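# Pack every drink into the upright canvas bag

## Task

Place each drink so that it rests on the bottom inside the canvas bag, with the bag left upright and its sides raised. The result must hold without the robot supporting anything. At the end, release everything and move the grippers away.

## Robot and tools

Robot: two 6-joint arms with parallel grippers, named left_arm and right_arm. Every position uses one shared scene frame. Its origin sits on the table surface midway between the arms, +z is up, +x points outward over the table, and left_arm is on the +y side. The names left and right refer to the arms, not to sides of a picture. Base roots: left_arm at (-0.011, +0.289, 0) m with quat_wxyz (+1.000, 0, 0, +0.008). right_arm at (-0.011, -0.280, 0) m with quat_wxyz (+0.998, 0, 0, +0.057).

Tool execute_actions takes {"actions": [...]} plus an optional "pictures" boolean (images are included by default). The list holds at most one entry.
- Empty list: nothing is sent, and the current state comes back.
- Move: {"rows": [[14 numbers], ...], "steps": n}. Give 1 to 15 rows. n is at most 15 and defaults to 15. Each step lasts 1/30 s and applies one row. If there are fewer rows than steps, the final row is reused.
- Wait: {"steps": n} with no rows, n up to 300. Nothing new is commanded. Time spent replying counts toward n.
A refused call sends nothing at all.

Row layout: a single list of 14 values, each in [-1, 1], covering both arms even if only one moves. The order is left_arm waist, shoulder, elbow, wrist pitch, wrist yaw, wrist roll, opening, then the same seven for right_arm.

The six joint values are offsets in joint space, not poses. They are measured from the joint angles in the most recent result that lists them. Before any result in the scene has listed angles, and for the second and later calls within one reply, they are measured from where the arm stands when the action begins. They do not add up from row to row. Scaling: 1.0 equals 1.202 rad for the waist, 1.258 for the shoulder, 1.238 for the elbow, 2.073 for wrist pitch, and 2.022 for wrist yaw and for wrist roll. Sending all zeros is not a wait: it pulls the arm back to the reference angles.

Opening is an absolute setting, not an offset: +1 is fully open and -1 is closed.

Joint ranges in rad, the same for each arm: waist -2.618 to 3.054, shoulder 0.000 to 3.142, elbow 0.000 to 3.142, wrist pitch -1.571 to 1.571, wrist yaw -1.571 to 1.571, wrist roll -2.094 to 2.094. A request more than 0.036 rad outward beyond a limit is refused. The true limit may sit up to 0.036 rad either side of the stated value. A target past it is clipped to the limit, and the result then reports "joint sent to its limit". That line may refer to an earlier action. When it does not appear, that does not prove the joint has room left.

Motion details:
- Friction can leave a joint up to about 0.031 rad short of its target, and smaller moves may not happen at all.
- Each step's target is kept close to the measured angle. The allowed leads are 0.202 rad waist, 0.258 shoulder, 0.238 elbow, 0.573 wrist pitch, and 0.522 wrist yaw and roll.
- If a step's targets would move a gripper more than 70 mm from where it now is, all of that arm's targets are scaled back.
- The simulation keeps running while you think and write. Arms continue toward the last target until everything has nearly stopped or a step is HELD. Fingers that are still opening or closing continue to move.

Results:
- The state line, left_arm: … | right_arm: …, gives each gripper's end_effector_position in m and its end_effector_quat_wxyz in the scene frame. This point lies between the finger pads, about 1 cm behind the tips. It can be inaccurate, especially at long reach.
- The gripper's fingers point along its +z axis and close along its y axis.
- Joint positions and Joint velocities list each arm's joints in order (rad, rad/s), followed by the pad gap (m, m/s). The gap is 0.094 m when fully open.
- grip_measured gives the finger opening on the same scale as the command. Each gripper may be off by about 1 mm.
- "joint command not followed" means a clearance check altered or blocked joint targets; the rest of the row still ran.
- HELD flags steps on which some or all of your row was not sent.
- MOTOR HOT appears from 75 °C. At 90 °C that arm halts for 10 s. At 100 °C the arm goes limp and drops whatever it holds. These events are reported as OVER-TEMPERATURE FAULT. Holding loads makes motors heat up.

Gripping: to keep hold of an object, command an opening below grip_measured. About 0.03 below gives a firm grip; a smaller gap gives a lighter one. Pad force tops out around 50 to 62 N, and is lower on parts thinner than about 2 mm. Expect occasional brief tugs on held items or nudges to loose ones.

Other tools:
- zoom_image {"camera", "region": [x0, y0, x1, y1]} enlarges part of that camera's latest image. Pixel coordinates start at the top-left corner, and the region can be at most 504 by 504. Cameras, each 504x504: cam_head_left, cam_head_right, cam_high, cam_low, cam_left_wrist, cam_right_wrist.
- read_manual {"section": "licences"} returns only licence texts.
- finished_scene {"scene": number} ends the current scene for good and reports whether it succeeded. Replying without any tool call also ends the run.

Avoid:
- Knocking any rigid object off the table.
- Letting the arms collide or push hard against each other.
- Dropping, slamming or shoving hard.
- Letting the bag tip or its walls collapse.
- Overheating motors.
Open the grippers and pull back before ending the scene.

Each tool is called after "Call:" by a JSON object that holds its "method" and its "body", one argument or row to a line.

## Session

Call:
{"method": "execute_actions", "body": {
  "actions": []
}}

Scene clock: 0.00 s of 5400.00 s.
left_arm: end_effector_position=(+0.0561, +0.7450, +0.2600) grip_measured=+1.000 end_effector_quat_wxyz=(+0.305, -0.403, +0.775, +0.379) | right_arm: end_effector_position=(+0.3972, +0.0623, +0.2006) grip_measured=+1.000 end_effector_quat_wxyz=(+0.401, +0.029, +0.916, -0.015)
Joint positions: left_arm=[ 1.435  1.495  1.306 -0.366  0.067  0.456  0.094] | right_arm=[ 0.781  2.147  2.087 -0.959  0.648  0.769  0.094]
Joint velocities: left_arm=[ 0.007 -0.007 -0.002 -0.022  0.007  0.022  0.   ] | right_arm=[ 0.007 -0.012 -0.002 -0.007 -0.066 -0.051  0.   ]

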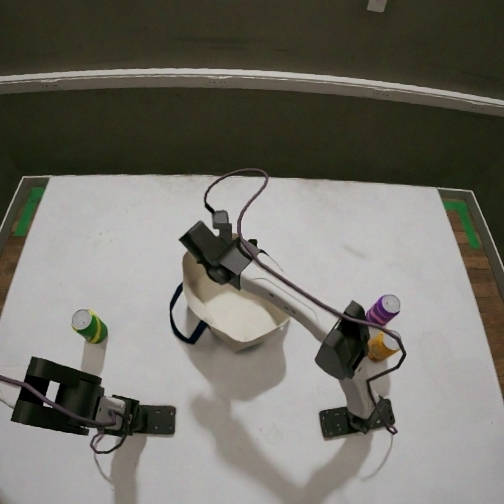

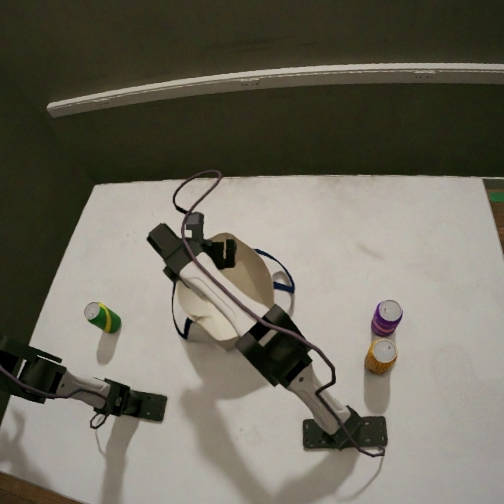

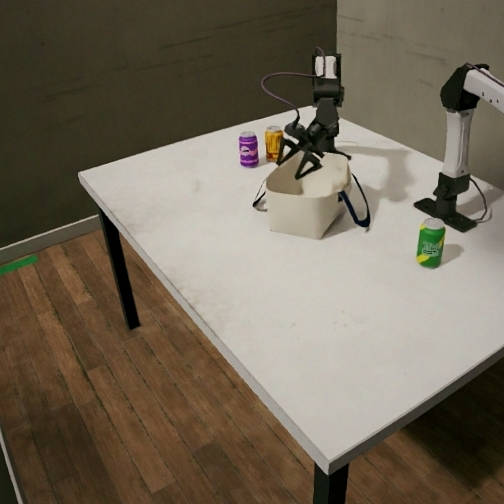

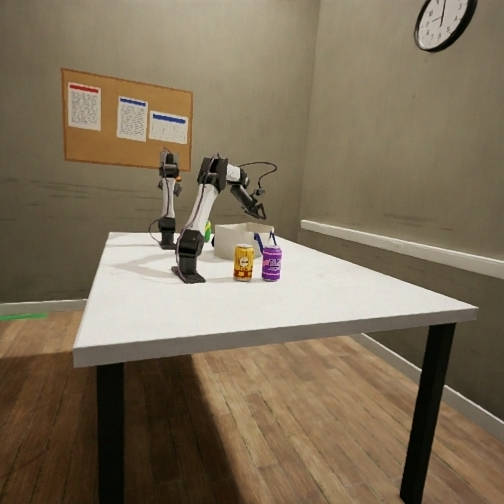

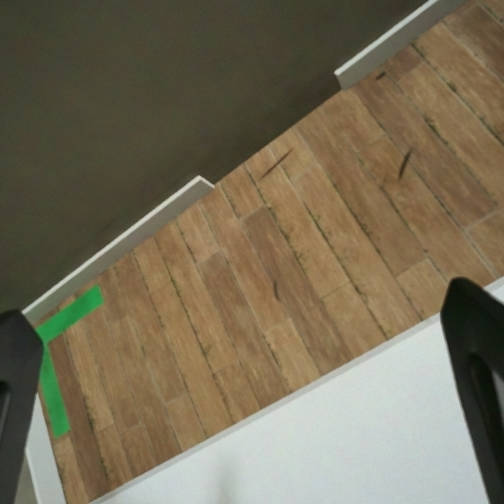

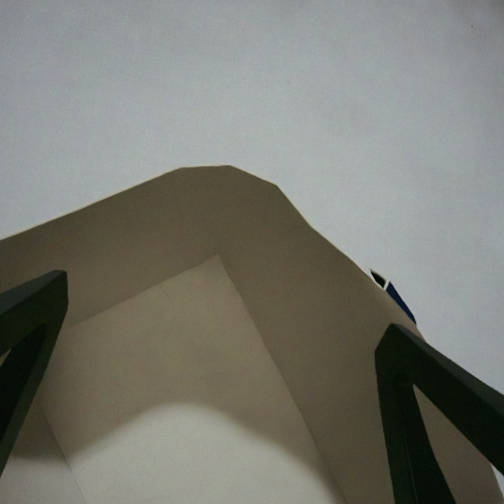

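Call:
{"method": "execute_actions", "body": {
  "actions": [
    {"rows":[[-0.736,-0.155,0.237,-0.571,-0.033,-0.2255,1,0,-0.673,0,0,0,0,1],[-0.736,-0.155,0.237,-0.571,-0.033,-0.2255,1,0,-0.673,0,0,0,0,1],[-0.736,-0.155,0.237,-0.571,-0.033,-0.2255,1,0,-0.673,0,0,0,0,1],[-0.736,-0.155,0.237,-0.571,-0.033,-0.2255,1,0,-0.673,0,0,0,0,1],[-0.736,-0.155,0.237,-0.571,-0.033,-0.2255,1,0,-0.673,0,0,0,0,1],[-0.736,-0.155,0.237,-0.571,-0.033,-0.2255,1,0,-0.673,0,0,0,0,1],[-0.736,-0.155,0.237,-0.571,-0.033,-0.2255,1,0,-0.673,0,0,0,0,1],[-0.736,-0.155,0.237,-0.571,-0.033,-0.2255,1,0,-0.673,0,0,0,0,1],[-0.736,-0.155,0.237,-0.571,-0.033,-0.2255,1,-1,-0.673,-0.393,-0.285,-0.32,-0.38,1]],"steps":15}
  ],
  "pictures": false
}}

Call:
{"method": "execute_actions", "body": {
  "actions": [
    {"steps":45}
  ]
}}

Scene clock: 32.13 s of 5400.00 s.
left_arm: end_effector_position=(+0.1999, +0.5015, +0.2758) grip_measured=+1.000 end_effector_quat_wxyz=(+0.239, -0.342, +0.903, +0.103) | right_arm: end_effector_position=(+0.3154, -0.0821, +0.3305) grip_measured=+1.000 end_effector_quat_wxyz=(+0.367, -0.062, +0.927, +0.045)
Joint positions: left_arm=[ 0.783  1.316  1.569 -1.298  0.014  0.07   0.094] | right_arm=[ 0.584  1.548  1.873 -1.205  0.342  0.441  0.094]
Joint velocities: left_arm=[-2.029  0.007 -0.007 -1.663 -0.125 -0.447  0.   ] | right_arm=[-1.116 -1.365 -1.165 -1.033 -1.106 -1.443  0.   ]
Steps of this call (steps 1 to 90: nothing new was sent; then 28.63 s passed at rest; steps 91 to 105: all 15 steps of this action). Readings (joint positions):
91: left_arm=[1.425 1.492 1.321 -0.409 0.058 0.425] | right_arm=[0.781 2.136 2.085 -0.958 0.646 0.769]
92: left_arm=[1.404 1.485 1.345 -0.479 0.047 0.383] | right_arm=[0.781 2.119 2.079 -0.964 0.644 0.769]
94: left_arm=[1.337 1.456 1.401 -0.604 0.039 0.313] | right_arm=[0.781 2.061 2.078 -0.968 0.644 0.769]
98: left_arm=[1.166 1.377 1.511 -0.847 0.029 0.196] | right_arm=[0.781 1.896 2.078 -0.963 0.644 0.769]
105: the state above

Scene clock: 33.63 s of 5400.00 s.
left_arm: end_effector_position=(+0.1957, +0.4173, +0.2520) grip_measured=+1.000 end_effector_quat_wxyz=(+0.134, -0.269, +0.953, +0.034) | right_arm: end_effector_position=(+0.2270, -0.3560, +0.2692) grip_measured=+1.000 end_effector_quat_wxyz=(+0.169, +0.153, +0.973, -0.029)
Joint positions: left_arm=[ 0.548  1.316  1.569 -1.547  0.011  0.011  0.094] | right_arm=[-0.416  1.308  1.619 -1.537  0.007  0.007  0.094]
Joint velocities: left_arm=[ 0.002 -0.017 -0.002  0.037  0.051  0.037  0.   ] | right_arm=[-0.012  0.022  0.007  0.037 -0.051 -0.007  0.   ]
Steps of this call (steps 1 to 45: the robot went on to your last target). Readings (joint positions):
1: left_arm=[0.710 1.316 1.569 -1.350 0.012 0.058] | right_arm=[0.544 1.501 1.832 -1.237 0.306 0.394]
2: left_arm=[0.641 1.316 1.569 -1.392 0.012 0.049] | right_arm=[0.501 1.455 1.790 -1.269 0.272 0.348]
4: left_arm=[0.560 1.316 1.569 -1.452 0.016 0.038] | right_arm=[0.399 1.373 1.711 -1.339 0.199 0.255]
8: left_arm=[0.548 1.316 1.569 -1.514 0.014 0.023] | right_arm=[0.118 1.308 1.631 -1.472 0.087 0.109]
45: the state above
All arms were judged still, so your last target was given up. Only a new action makes them travel on or press farther. Fingers that are still opening or closing keep moving.

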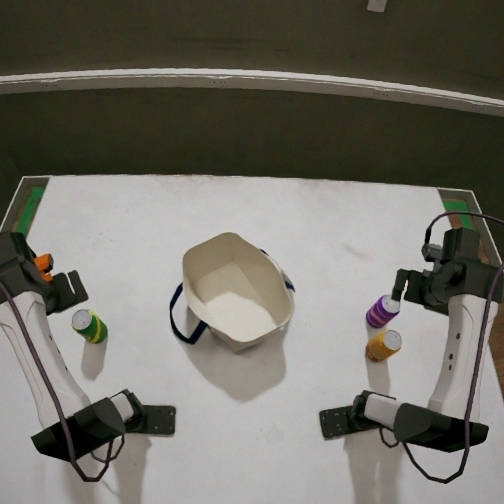

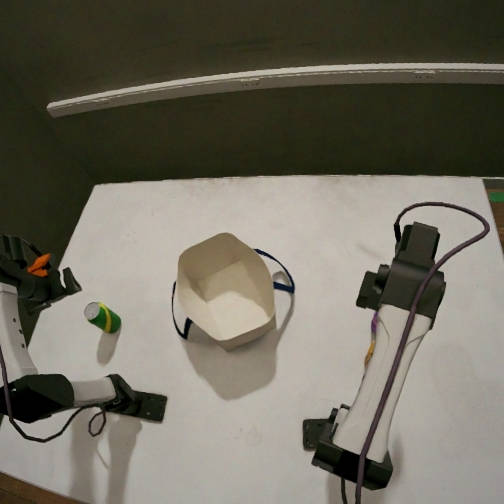

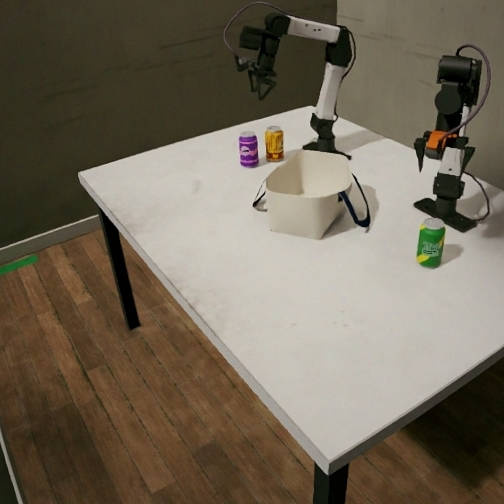

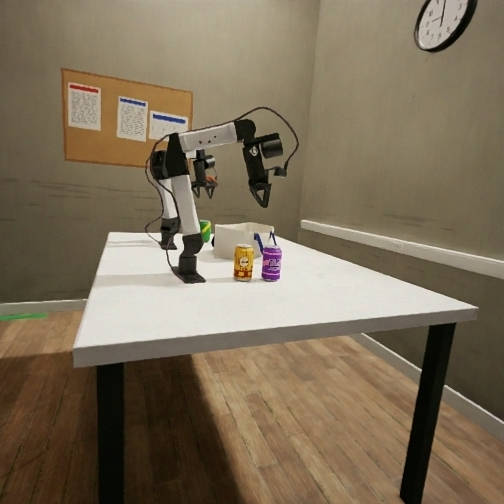

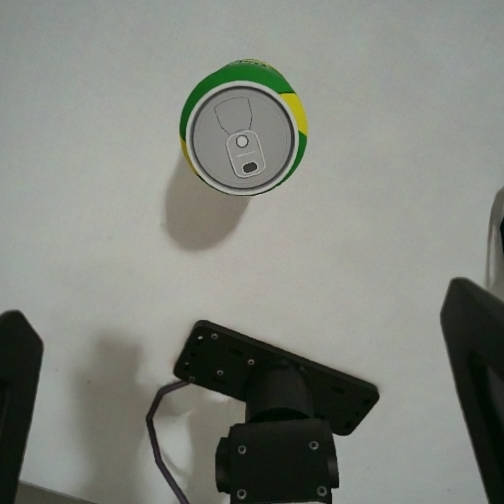

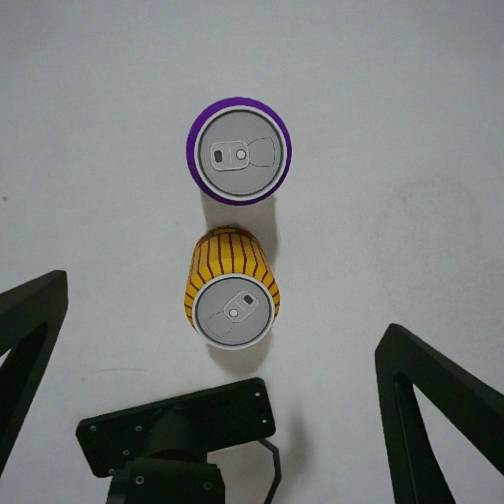

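Call:
{"method": "execute_actions", "body": {
  "actions": [
    {"rows":[[0,0.201,-0.103,0.05,0,0,1,0,0.207,-0.144,0.045,0,0,1]],"steps":15}
  ],
  "pictures": false
}}

Call:
{"method": "execute_actions", "body": {
  "actions": [
    {"steps":10}
  ]
}}

Scene clock: 44.50 s of 5400.00 s.
left_arm: end_effector_position=(+0.2165, +0.4305, +0.1541) grip_measured=+1.000 end_effector_quat_wxyz=(-0.016, -0.273, +0.962, -0.010) | right_arm: end_effector_position=(+0.2462, -0.3619, +0.1566) grip_measured=+1.000 end_effector_quat_wxyz=(-0.010, +0.154, +0.988, -0.002)
Joint positions: left_arm=[ 0.548  1.59   1.438 -1.455  0.011  0.011  0.094] | right_arm=[-0.416  1.583  1.442 -1.449  0.007  0.007  0.094]
Joint velocities: left_arm=[-0.017 -0.037  0.007 -0.037  0.007  0.007  0.   ] | right_arm=[-0.017 -0.012 -0.012 -0.066  0.007 -0.081  0.   ]
Steps of this call (steps 1 to 90: nothing new was sent; then 7.37 s passed at rest; steps 91 to 105: all 15 steps of this action). Readings (joint positions):
91: left_arm=[0.548 1.327 1.565 -1.546 0.011 0.011] | right_arm=[-0.416 1.317 1.611 -1.532 0.007 0.007]
92: left_arm=[0.548 1.349 1.557 -1.541 0.011 0.011] | right_arm=[-0.416 1.335 1.594 -1.524 0.007 0.007]
94: left_arm=[0.548 1.431 1.524 -1.517 0.011 0.011] | right_arm=[-0.416 1.410 1.548 -1.504 0.007 0.007]
98: left_arm=[0.548 1.590 1.451 -1.464 0.011 0.011] | right_arm=[-0.416 1.574 1.456 -1.457 0.007 0.007]
105: the state above

Scene clock: 44.83 s of 5400.00 s.
left_arm: end_effector_position=(+0.2165, +0.4304, +0.1544) grip_measured=+1.000 end_effector_quat_wxyz=(-0.015, -0.273, +0.962, -0.010) | right_arm: end_effector_position=(+0.2462, -0.3619, +0.1566) grip_measured=+1.000 end_effector_quat_wxyz=(-0.010, +0.154, +0.988, -0.002)
Joint positions: left_arm=[ 0.548  1.589  1.438 -1.455  0.011  0.011  0.094] | right_arm=[-0.416  1.583  1.442 -1.449  0.007  0.007  0.094]
Joint velocities: left_arm=[ 0.002  0.002 -0.012  0.022 -0.007 -0.007  0.   ] | right_arm=[-0.022  0.002 -0.007 -0.007  0.051 -0.051  0.   ]
Steps of this call (steps 1 to 10: the robot went on to your last target). Readings (joint positions):
1: left_arm=[0.548 1.589 1.438 -1.455 0.011 0.011] | right_arm=[-0.416 1.583 1.442 -1.449 0.007 0.007]
2: left_arm=[0.548 1.589 1.438 -1.455 0.011 0.011] | right_arm=[-0.416 1.583 1.442 -1.449 0.007 0.007]
4: left_arm=[0.548 1.589 1.438 -1.455 0.011 0.011] | right_arm=[-0.416 1.583 1.442 -1.449 0.007 0.007]
8: left_arm=[0.548 1.589 1.438 -1.455 0.011 0.011] | right_arm=[-0.416 1.583 1.442 -1.449 0.007 0.007]
10: the state above

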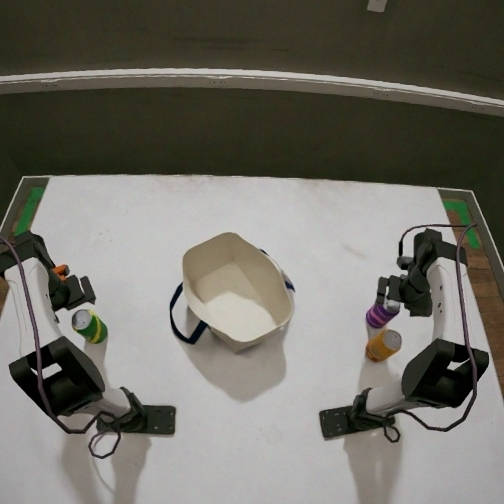

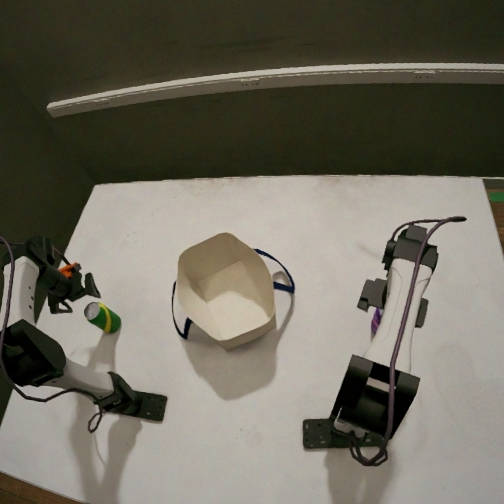

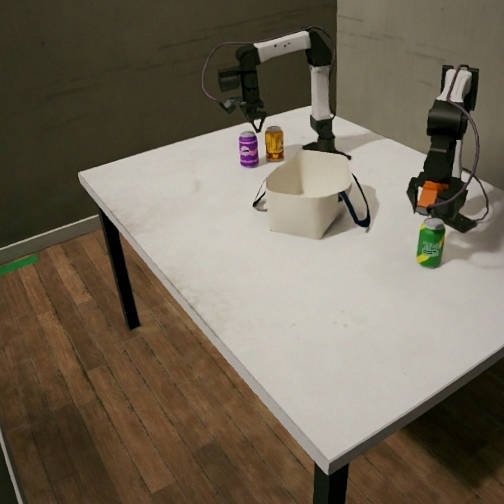

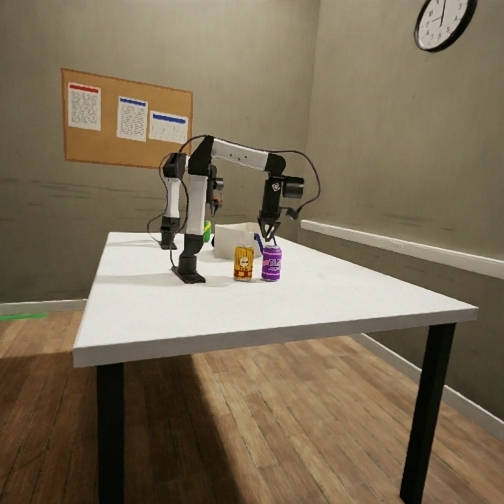

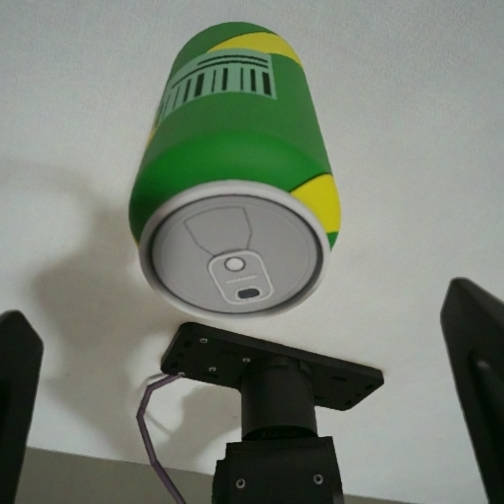

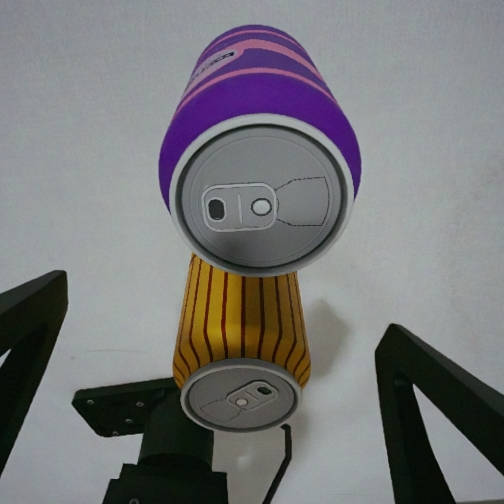

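Call:
{"method": "execute_actions", "body": {
  "actions": [
    {"rows":[[0,-0.02,-0.03,0.02,0,0,1,-0.03,0.04,0.045,0.025,0,0,1],[0,-0.03,-0.06,0.04,0,0,1,-0.03,0.04,0.045,0.025,0,0,1],[0,-0.04,-0.09,0.055,0,0,1,-0.03,0.04,0.045,0.025,0,0,1],[0,-0.045,-0.11,0.07,0,0,1,-0.03,0.04,0.045,0.025,0,0,1],[0,-0.045,-0.13,0.08,0,0,1,-0.03,0.04,0.045,0.025,0,0,1],[0,-0.045,-0.15,0.09,0,0,1,-0.03,0.04,0.045,0.025,0,0,1],[0,-0.045,-0.17,0.10,0,0,1,-0.03,0.04,0.045,0.025,0,0,1],[0,-0.045,-0.19,0.115,0,0,1,-0.03,0.04,0.045,0.025,0,0,1],[0,-0.045,-0.21,0.125,0,0,1,-0.03,0.04,0.045,0.025,0,0,1],[0,-0.045,-0.23,0.135,0,0,1,-0.03,0.04,0.045,0.025,0,0,1],[0,-0.045,-0.241,0.143,0,0,1,-0.03,0.04,0.045,0.025,0,0,1]],"steps":15}
  ]
}}

Scene clock: 72.73 s of 5400.00 s.
left_arm: end_effector_position=(+0.2043, +0.4227, +0.0925) grip_measured=+1.000 end_effector_quat_wxyz=(-0.019, -0.273, +0.962, -0.011) | right_arm: end_effector_position=(+0.2634, -0.3753, +0.1588) grip_measured=+1.000 end_effector_quat_wxyz=(+0.016, +0.167, +0.986, -0.006)
Joint positions: left_arm=[ 0.548  1.55   1.153 -1.218  0.011  0.011  0.094] | right_arm=[-0.443  1.612  1.48  -1.405  0.007  0.007  0.094]
Joint velocities: left_arm=[-0.002 -0.007  0.027  0.242  0.007 -0.022  0.   ] | right_arm=[ 0.002 -0.007 -0.012 -0.051  0.037  0.037  0.   ]
Steps of this call (steps 1 to 15: the robot went on to your last target; steps 16 to 90: nothing new was sent; then 24.40 s passed at rest; steps 91 to 105: all 15 steps of this action). Readings (joint positions):
91: left_arm=[0.548 1.588 1.436 -1.452 0.011 0.011] | right_arm=[-0.418 1.586 1.447 -1.449 0.007 0.007]
92: left_arm=[0.548 1.584 1.425 -1.439 0.011 0.011] | right_arm=[-0.424 1.594 1.460 -1.445 0.007 0.007]
94: left_arm=[0.548 1.566 1.376 -1.398 0.011 0.011] | right_arm=[-0.437 1.606 1.477 -1.425 0.007 0.007]
98: left_arm=[0.548 1.550 1.267 -1.326 0.011 0.011] | right_arm=[-0.443 1.612 1.480 -1.408 0.007 0.007]
105: the state above

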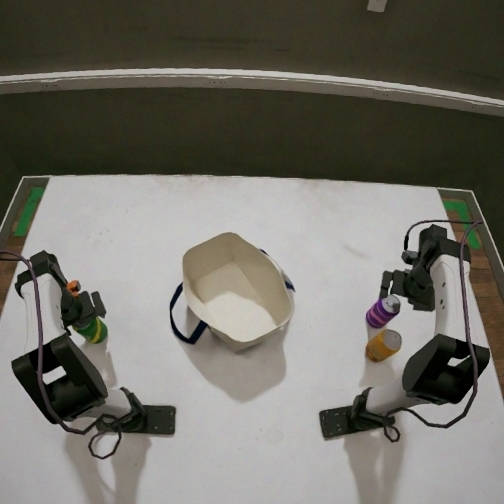

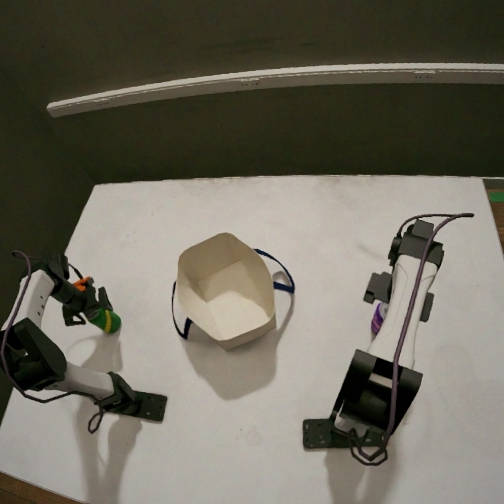

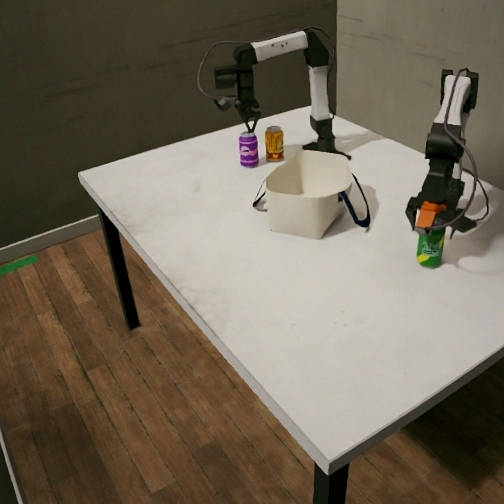

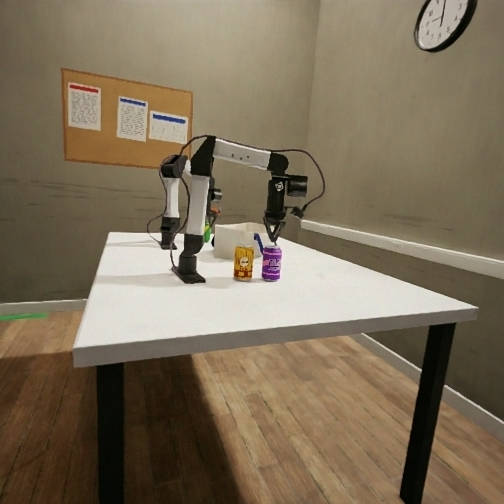

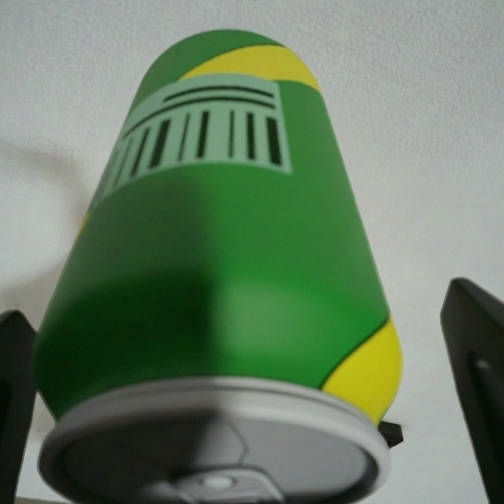

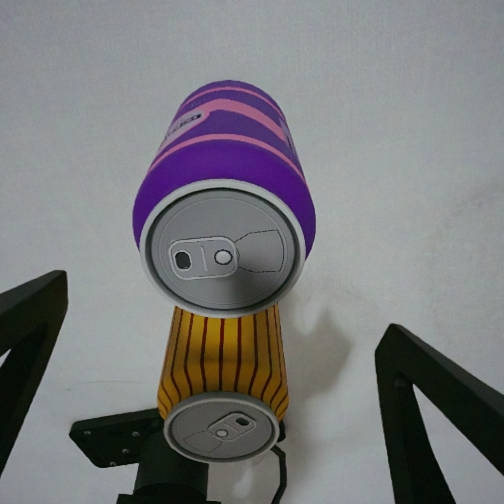

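Call:
{"method": "execute_actions", "body": {
  "actions": [
    {"rows":[[0.03,0,0,0.024,0,0,1,0,0.01,-0.02,0.03,0,0,1],[0.03,0,0,0.024,0,0,1,0,0.02,-0.04,0.05,0,0,1],[0.03,0,0,0.024,0,0,1,0,0.03,-0.06,0.065,0,0,1],[0.03,0,0,0.024,0,0,1,0,0.035,-0.08,0.075,0,0,1],[0.03,0,0,0.024,0,0,1,0,0.035,-0.10,0.085,0,0,1],[0.03,0,0,0.024,0,0,0.8,0,0.035,-0.12,0.095,0,0,1],[0.03,0,0,0.024,0,0,0.7,0,0.035,-0.14,0.105,0,0,1],[0.03,0,0,0.024,0,0,0.6,0,0.035,-0.16,0.112,0,0,1],[0.03,0,0,0.024,0,0,0.55,0,0.035,-0.18,0.118,0,0,1],[0.03,0,0,0.024,0,0,0.5,0,0.035,-0.203,0.118,0,0,1]],"steps":15}
  ]
}}

Scene clock: 83.90 s of 5400.00 s.
left_arm: end_effector_position=(+0.2097, +0.4342, +0.0923) grip_measured=+0.502 end_effector_quat_wxyz=(+0.003, -0.287, +0.958, -0.009) | right_arm: end_effector_position=(+0.2563, -0.3728, +0.0907) grip_measured=+1.000 end_effector_quat_wxyz=(-0.012, +0.167, +0.986, -0.001)
Joint positions: left_arm=[ 0.579  1.55   1.153 -1.174  0.019  0.011  0.071] | right_arm=[-0.443  1.644  1.244 -1.194  0.007  0.007  0.094]
Joint velocities: left_arm=[-0.007  0.002 -0.002  0.037 -0.007 -0.081  0.   ] | right_arm=[ 0.022  0.002 -0.002  0.095  0.007 -0.007  0.   ]
Steps of this call (steps 1 to 30: the robot went on to your last target; steps 31 to 90: nothing new was sent; then 7.67 s passed at rest; steps 91 to 105: all 15 steps of this action). Readings (joint positions):
91: left_arm=[0.552 1.550 1.153 -1.174 0.011 0.011] | right_arm=[-0.443 1.612 1.480 -1.400 0.007 0.007]
92: left_arm=[0.558 1.550 1.153 -1.174 0.011 0.011] | right_arm=[-0.443 1.612 1.476 -1.385 0.007 0.007]
94: left_arm=[0.574 1.550 1.153 -1.174 0.011 0.011] | right_arm=[-0.443 1.613 1.449 -1.340 0.007 0.007]
98: left_arm=[0.579 1.550 1.153 -1.174 0.013 0.011] | right_arm=[-0.443 1.630 1.349 -1.255 0.007 0.007]
105: the state above

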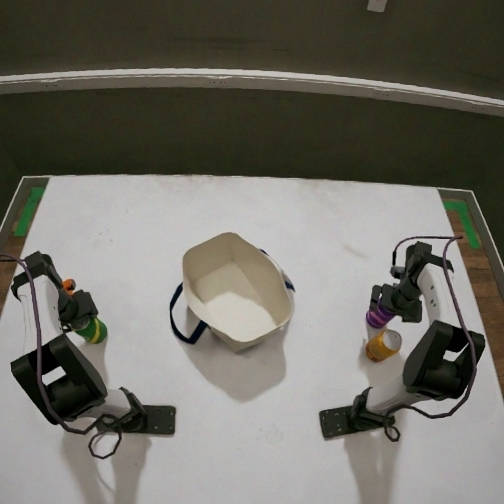

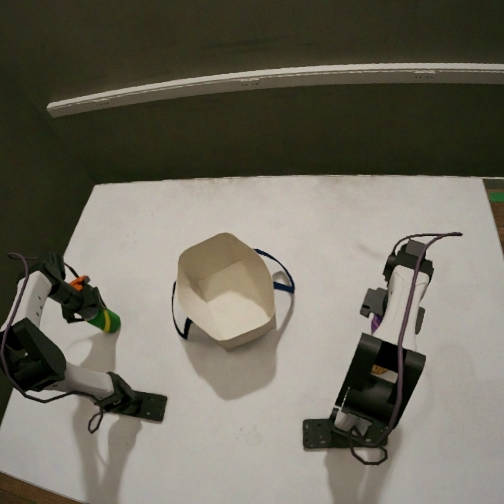

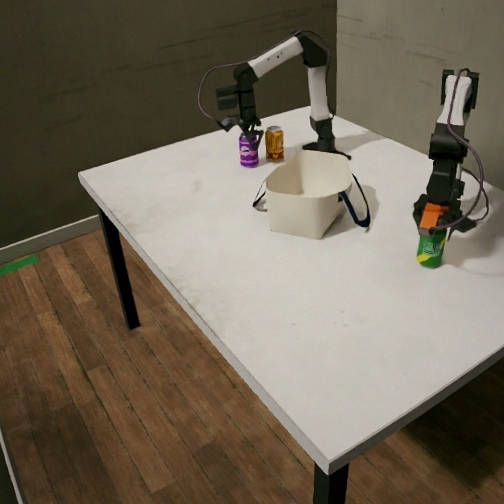

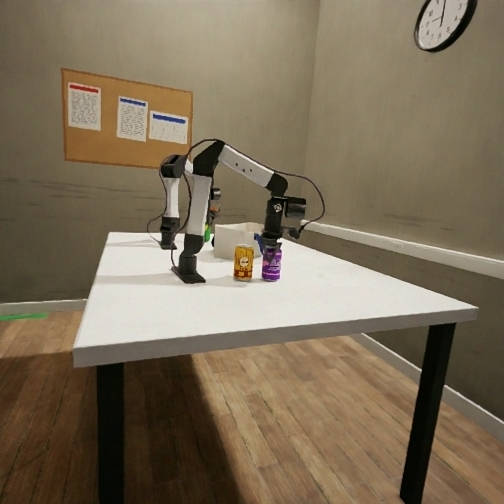

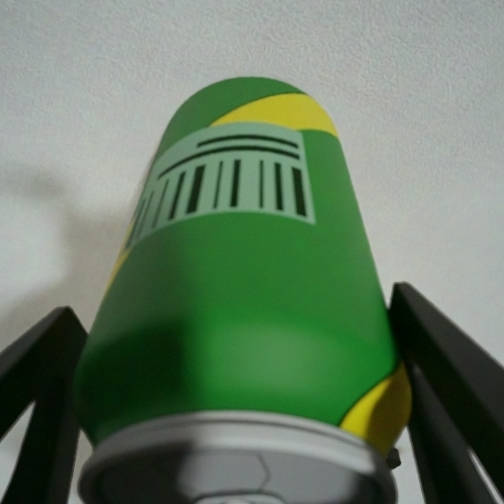

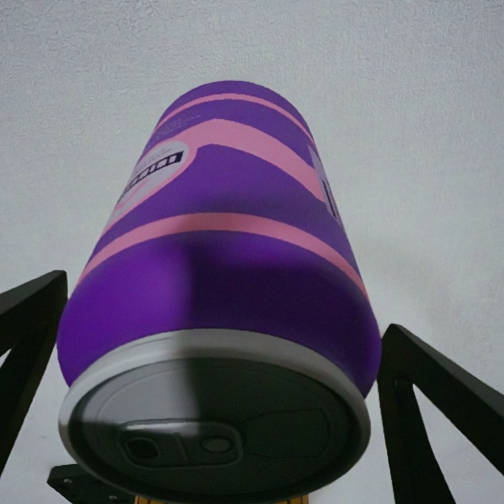

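Call:
{"method": "execute_actions", "body": {
  "actions": [
    {"rows":[[0,0,0,0,0,0,0.45,0.012,0,0,0.03,0,0,1],[0,0,0,0,0,0,0.42,0.012,0,0,0.03,0,0,1],[0,0,0,0,0,0,0.39,0.012,0,0,0.03,0,0,1],[0,0,0,0,0,0,0.36,0.012,0,0,0.03,0,0,1],[0,0,0,0,0,0,0.36,0.012,0,0,0.03,0,0,0.8],[0,0,0,0,0,0,0.36,0.012,0,0,0.03,0,0,0.7],[0,0,0,0,0,0,0.36,0.012,0,0,0.03,0,0,0.6],[0,0,0,0,0,0,0.36,0.012,0,0,0.03,0,0,0.55],[0,0,0,0,0,0,0.36,0.012,0,0,0.03,0,0,0.5],[0,0,0,0,0,0,0.36,0.012,0,0,0.03,0,0,0.46]],"steps":15}
  ]
}}

Scene clock: 91.90 s of 5400.00 s.
left_arm: end_effector_position=(+0.2103, +0.4333, +0.0923) grip_measured=+0.378 end_effector_quat_wxyz=(+0.004, -0.287, +0.958, -0.012) | right_arm: end_effector_position=(+0.2692, -0.3741, +0.0907) grip_measured=+0.463 end_effector_quat_wxyz=(+0.014, +0.164, +0.986, -0.002)
Joint positions: left_arm=[ 0.579  1.55   1.153 -1.174  0.025  0.011  0.065] | right_arm=[-0.436  1.644  1.244 -1.143  0.     0.007  0.069]
Joint velocities: left_arm=[-0.007  0.022 -0.032  0.007  0.051 -0.022 -0.   ] | right_arm=[-0.007 -0.002 -0.002 -0.051 -0.081  0.051 -0.001]
Steps of this call (steps 1 to 30: the robot went on to your last target; steps 31 to 90: nothing new was sent; then 4.50 s passed at rest; steps 91 to 105: all 15 steps of this action). Readings (joint positions):
91: left_arm=[0.579 1.550 1.153 -1.174 0.020 0.011] | right_arm=[-0.443 1.644 1.244 -1.166 0.007 0.007]
92: left_arm=[0.579 1.550 1.153 -1.174 0.023 0.011] | right_arm=[-0.443 1.644 1.244 -1.161 0.007 0.007]
94: left_arm=[0.579 1.550 1.153 -1.174 0.024 0.011] | right_arm=[-0.443 1.644 1.244 -1.152 0.007 0.007]
98: left_arm=[0.579 1.550 1.153 -1.174 0.025 0.011] | right_arm=[-0.443 1.644 1.244 -1.144 0.006 0.007]
105: the state above

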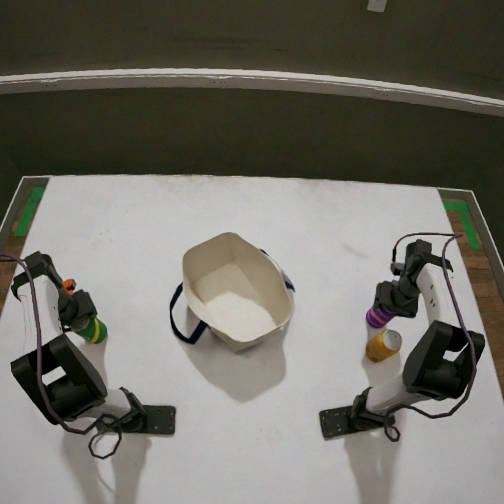

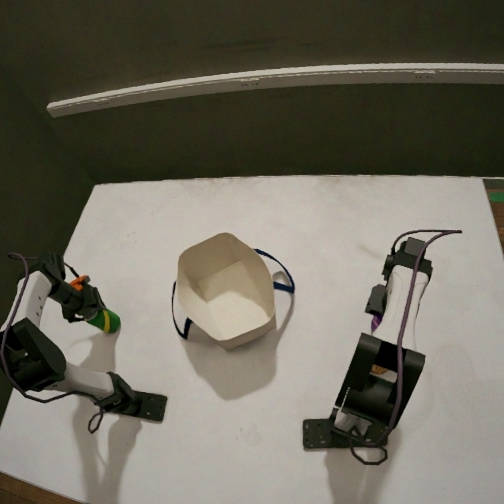

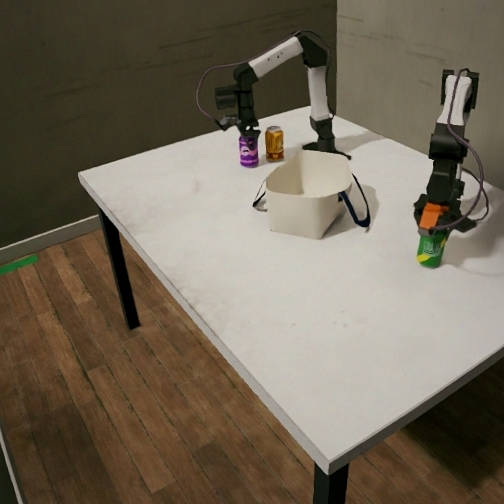

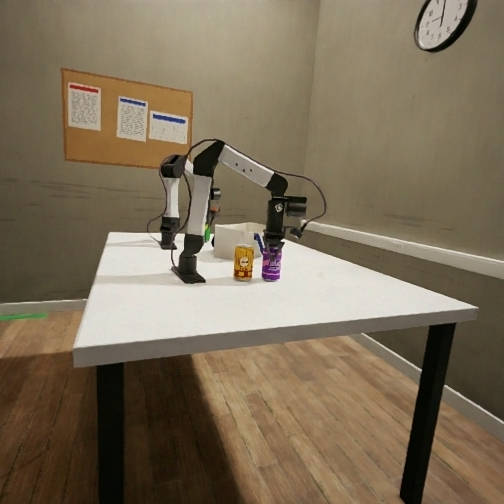

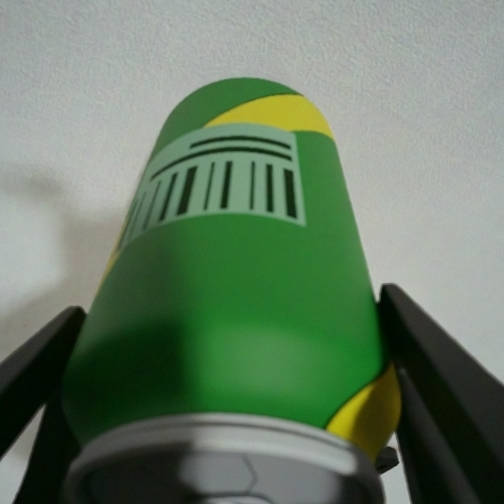

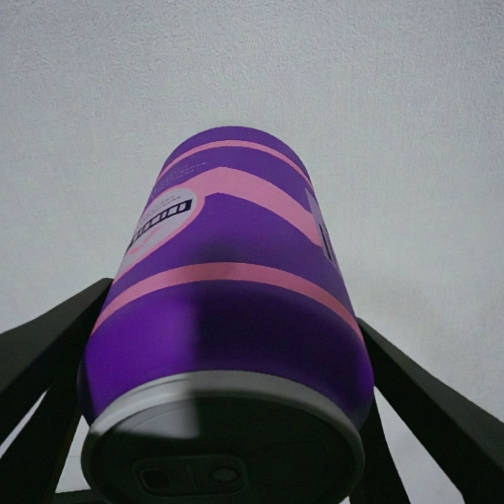

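Call:
{"method": "zoom_image", "body": {
  "camera": "cam_head_left",
  "region": [160, 220, 320, 380]
}}

Call:
{"method": "execute_actions", "body": {
  "actions": [
    {"rows":[[0,0,0,0,0,0,0.34,0,0,0,0,0,0,0.42],[0,0,0,0,0,0,0.34,0,0,0,0,0,0,0.39],[0,0,0,0,0,0,0.34,0,0,0,0,0,0,0.35]],"steps":10}
  ],
  "pictures": false
}}

Region (160, 220, 320, 380) of cam_head_left's 504x504 image, scaled by 3.150, with more detail than that image has.

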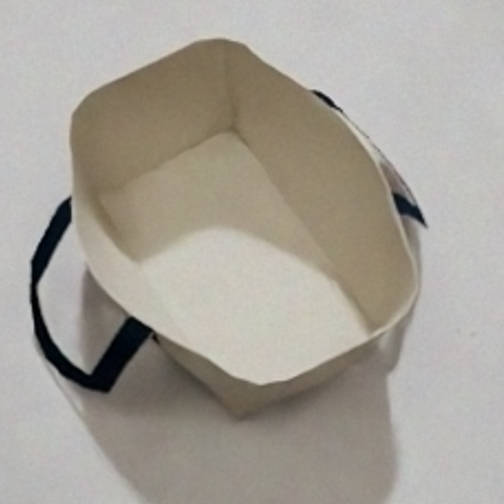

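Scene clock: 100.67 s of 5400.00 s.
left_arm: end_effector_position=(+0.2103, +0.4333, +0.0923) grip_measured=+0.376 end_effector_quat_wxyz=(+0.004, -0.287, +0.958, -0.012) | right_arm: end_effector_position=(+0.2695, -0.3733, +0.0907) grip_measured=+0.373 end_effector_quat_wxyz=(+0.014, +0.164, +0.986, +0.000)
Joint positions: left_arm=[ 0.579  1.55   1.153 -1.174  0.025  0.011  0.065] | right_arm=[-0.436  1.644  1.244 -1.143 -0.005  0.007  0.065]
Joint velocities: left_arm=[ 0.007  0.002 -0.007  0.007 -0.037 -0.051 -0.   ] | right_arm=[ 0.012 -0.012 -0.022 -0.051  0.095  0.037 -0.001]
Steps of this call (steps 1 to 15: the robot went on to your last target; steps 16 to 90: nothing new was sent; then 5.43 s passed at rest; steps 91 to 100: all 10 steps of this action). Readings (joint positions):
91: left_arm=[0.579 1.550 1.153 -1.174 0.025 0.011] | right_arm=[-0.436 1.644 1.244 -1.143 -0.001 0.007]
92: left_arm=[0.579 1.550 1.153 -1.174 0.025 0.011] | right_arm=[-0.436 1.644 1.244 -1.143 -0.004 0.007]
94: left_arm=[0.579 1.550 1.153 -1.174 0.025 0.011] | right_arm=[-0.436 1.644 1.244 -1.143 -0.005 0.007]
98: left_arm=[0.579 1.550 1.153 -1.174 0.025 0.011] | right_arm=[-0.436 1.644 1.244 -1.143 -0.005 0.007]
100: the state above

Call:
{"method": "execute_actions", "body": {
  "actions": [
    {"rows":[[0,0,0.04,-0.01,0,0,0.34,0,0,0.04,-0.01,0,0,0.34],[0,0,0.08,-0.03,0,0,0.34,0,0,0.08,-0.03,0,0,0.34],[0,0,0.12,-0.05,0,0,0.34,0,0,0.12,-0.05,0,0,0.34],[0,-0.02,0.16,-0.07,0,0,0.34,0,-0.01,0.16,-0.07,0,0,0.34],[0,-0.04,0.20,-0.09,0,0,0.34,0,-0.03,0.20,-0.09,0,0,0.34],[0,-0.06,0.24,-0.11,0,0,0.34,0,-0.05,0.24,-0.11,0,0,0.34],[0,-0.08,0.28,-0.12,0,0.1,0.34,0,-0.08,0.28,-0.13,0,0,0.34],[0,-0.10,0.32,-0.13,0,0.2,0.34,0,-0.11,0.31,-0.14,0,0,0.34],[0,-0.12,0.36,-0.14,0,0.3,0.34,0,-0.14,0.34,-0.15,0,0,0.34],[0,-0.14,0.40,-0.15,0,0.4,0.34,0,-0.17,0.37,-0.16,0,0,0.34],[0,-0.16,0.44,-0.156,0,0.5,0.34,0,-0.20,0.40,-0.171,0,0,0.34],[-0.05,-0.19,0.475,-0.156,0,0.6,0.34,0,-0.23,0.40,-0.171,0,0,0.34],[-0.1,-0.19,0.475,-0.156,0,0.7,0.34,0,-0.265,0.40,-0.171,0,0,0.34],[-0.2,-0.19,0.475,-0.156,0,0.8,0.34,0,-0.265,0.40,-0.171,0,0,0.34],[-0.5,-0.19,0.475,-0.156,0,0.93,0.34,0.3,-0.265,0.40,-0.171,0,0,0.34]],"steps":15}
  ],
  "pictures": false
}}

Call:
{"method": "execute_actions", "body": {
  "actions": [
    {"steps":25}
  ]
}}

Scene clock: 137.67 s of 5400.00 s.
left_arm: end_effector_position=(+0.2448, +0.4270, +0.2775) grip_measured=+0.376 end_effector_quat_wxyz=(+0.184, +0.050, +0.975, +0.114) | right_arm: end_effector_position=(+0.2741, -0.3707, +0.2872) grip_measured=+0.373 end_effector_quat_wxyz=(+0.234, +0.151, +0.960, -0.039)
Joint positions: left_arm=[ 0.477  1.375  1.666 -1.425 -0.005  0.596  0.065] | right_arm=[-0.416  1.384  1.698 -1.406  0.009  0.008  0.065]
Joint velocities: left_arm=[-1.736 -0.637  0.759 -0.33  -0.242  2.63   0.   ] | right_arm=[ 0.95  -1.131  0.462 -0.564  1.121 -0.037 -0.002]
Steps of this call (steps 1 to 15: the robot went on to your last target; steps 16 to 90: nothing new was sent; then 33.50 s passed at rest; steps 91 to 105: all 15 steps of this action). Readings (joint positions):
91: left_arm=[0.579 1.550 1.155 -1.175 0.025 0.011] | right_arm=[-0.436 1.644 1.248 -1.145 -0.005 0.007]
92: left_arm=[0.579 1.552 1.164 -1.185 0.025 0.011] | right_arm=[-0.436 1.646 1.259 -1.157 -0.005 0.007]
94: left_arm=[0.579 1.561 1.218 -1.235 0.025 0.011] | right_arm=[-0.436 1.653 1.320 -1.206 -0.005 0.007]
98: left_arm=[0.579 1.533 1.398 -1.330 0.025 0.085] | right_arm=[-0.436 1.623 1.505 -1.297 -0.005 0.007]
105: the state above

Scene clock: 138.50 s of 5400.00 s.
left_arm: end_effector_position=(+0.2485, +0.2799, +0.2952) grip_measured=+0.376 end_effector_quat_wxyz=(+0.140, +0.792, +0.573, +0.159) | right_arm: end_effector_position=(+0.2495, -0.2680, +0.3044) grip_measured=+0.373 end_effector_quat_wxyz=(+0.231, -0.017, +0.973, +0.011)
Joint positions: left_arm=[-0.028  1.322  1.717 -1.542  0.034  1.869  0.065] | right_arm=[-0.073  1.307  1.732 -1.528 -0.011  0.009  0.065]
Joint velocities: left_arm=[ 0.002 -0.012  0.002  0.007  0.051  0.051 -0.001] | right_arm=[ 0.012  0.002  0.002  0.037 -0.081  0.066 -0.   ]
Steps of this call (steps 1 to 25: the robot went on to your last target). Readings (joint positions):
1: left_arm=[0.410 1.354 1.688 -1.435 -0.006 0.690] | right_arm=[-0.365 1.350 1.712 -1.425 0.029 0.009]
2: left_arm=[0.337 1.338 1.704 -1.444 -0.004 0.787] | right_arm=[-0.297 1.324 1.723 -1.441 0.030 0.009]
4: left_arm=[0.188 1.320 1.717 -1.461 0.006 0.980] | right_arm=[-0.157 1.301 1.732 -1.465 0.012 0.009]
8: left_arm=[-0.020 1.322 1.717 -1.502 0.045 1.368] | right_arm=[-0.073 1.307 1.732 -1.505 -0.025 0.009]
25: the state above

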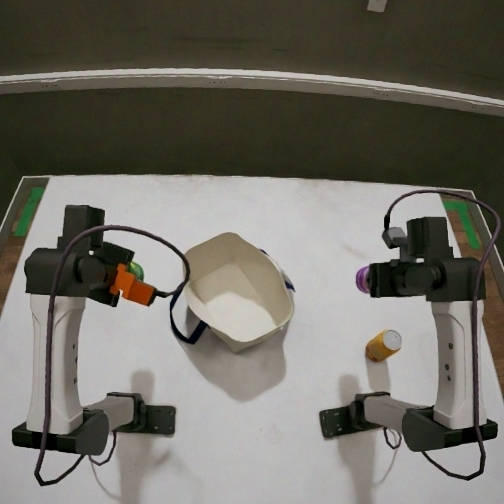

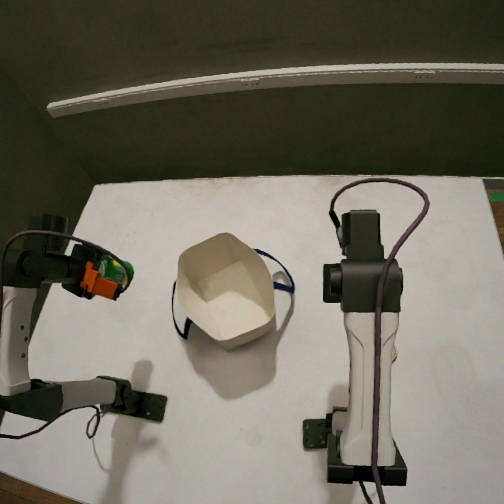

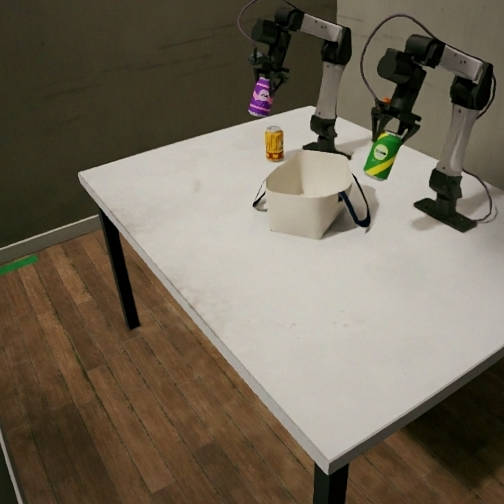

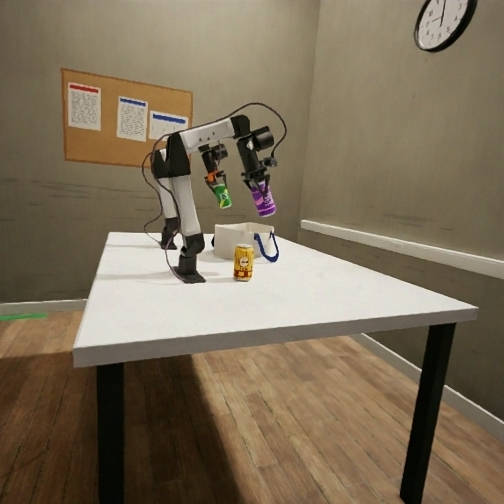

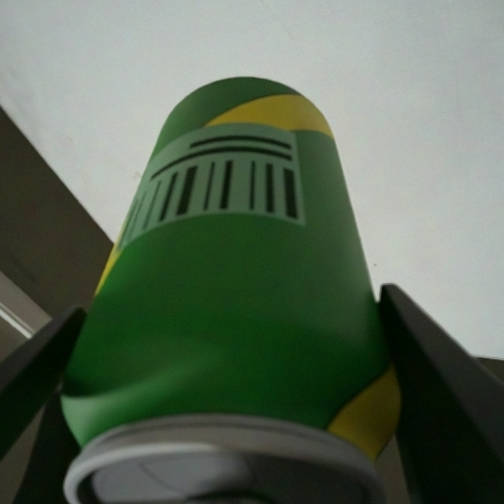

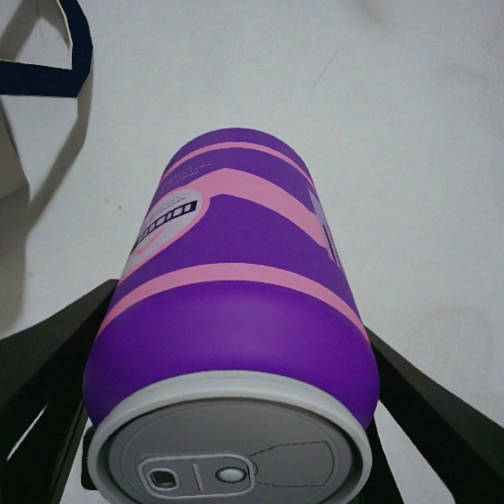

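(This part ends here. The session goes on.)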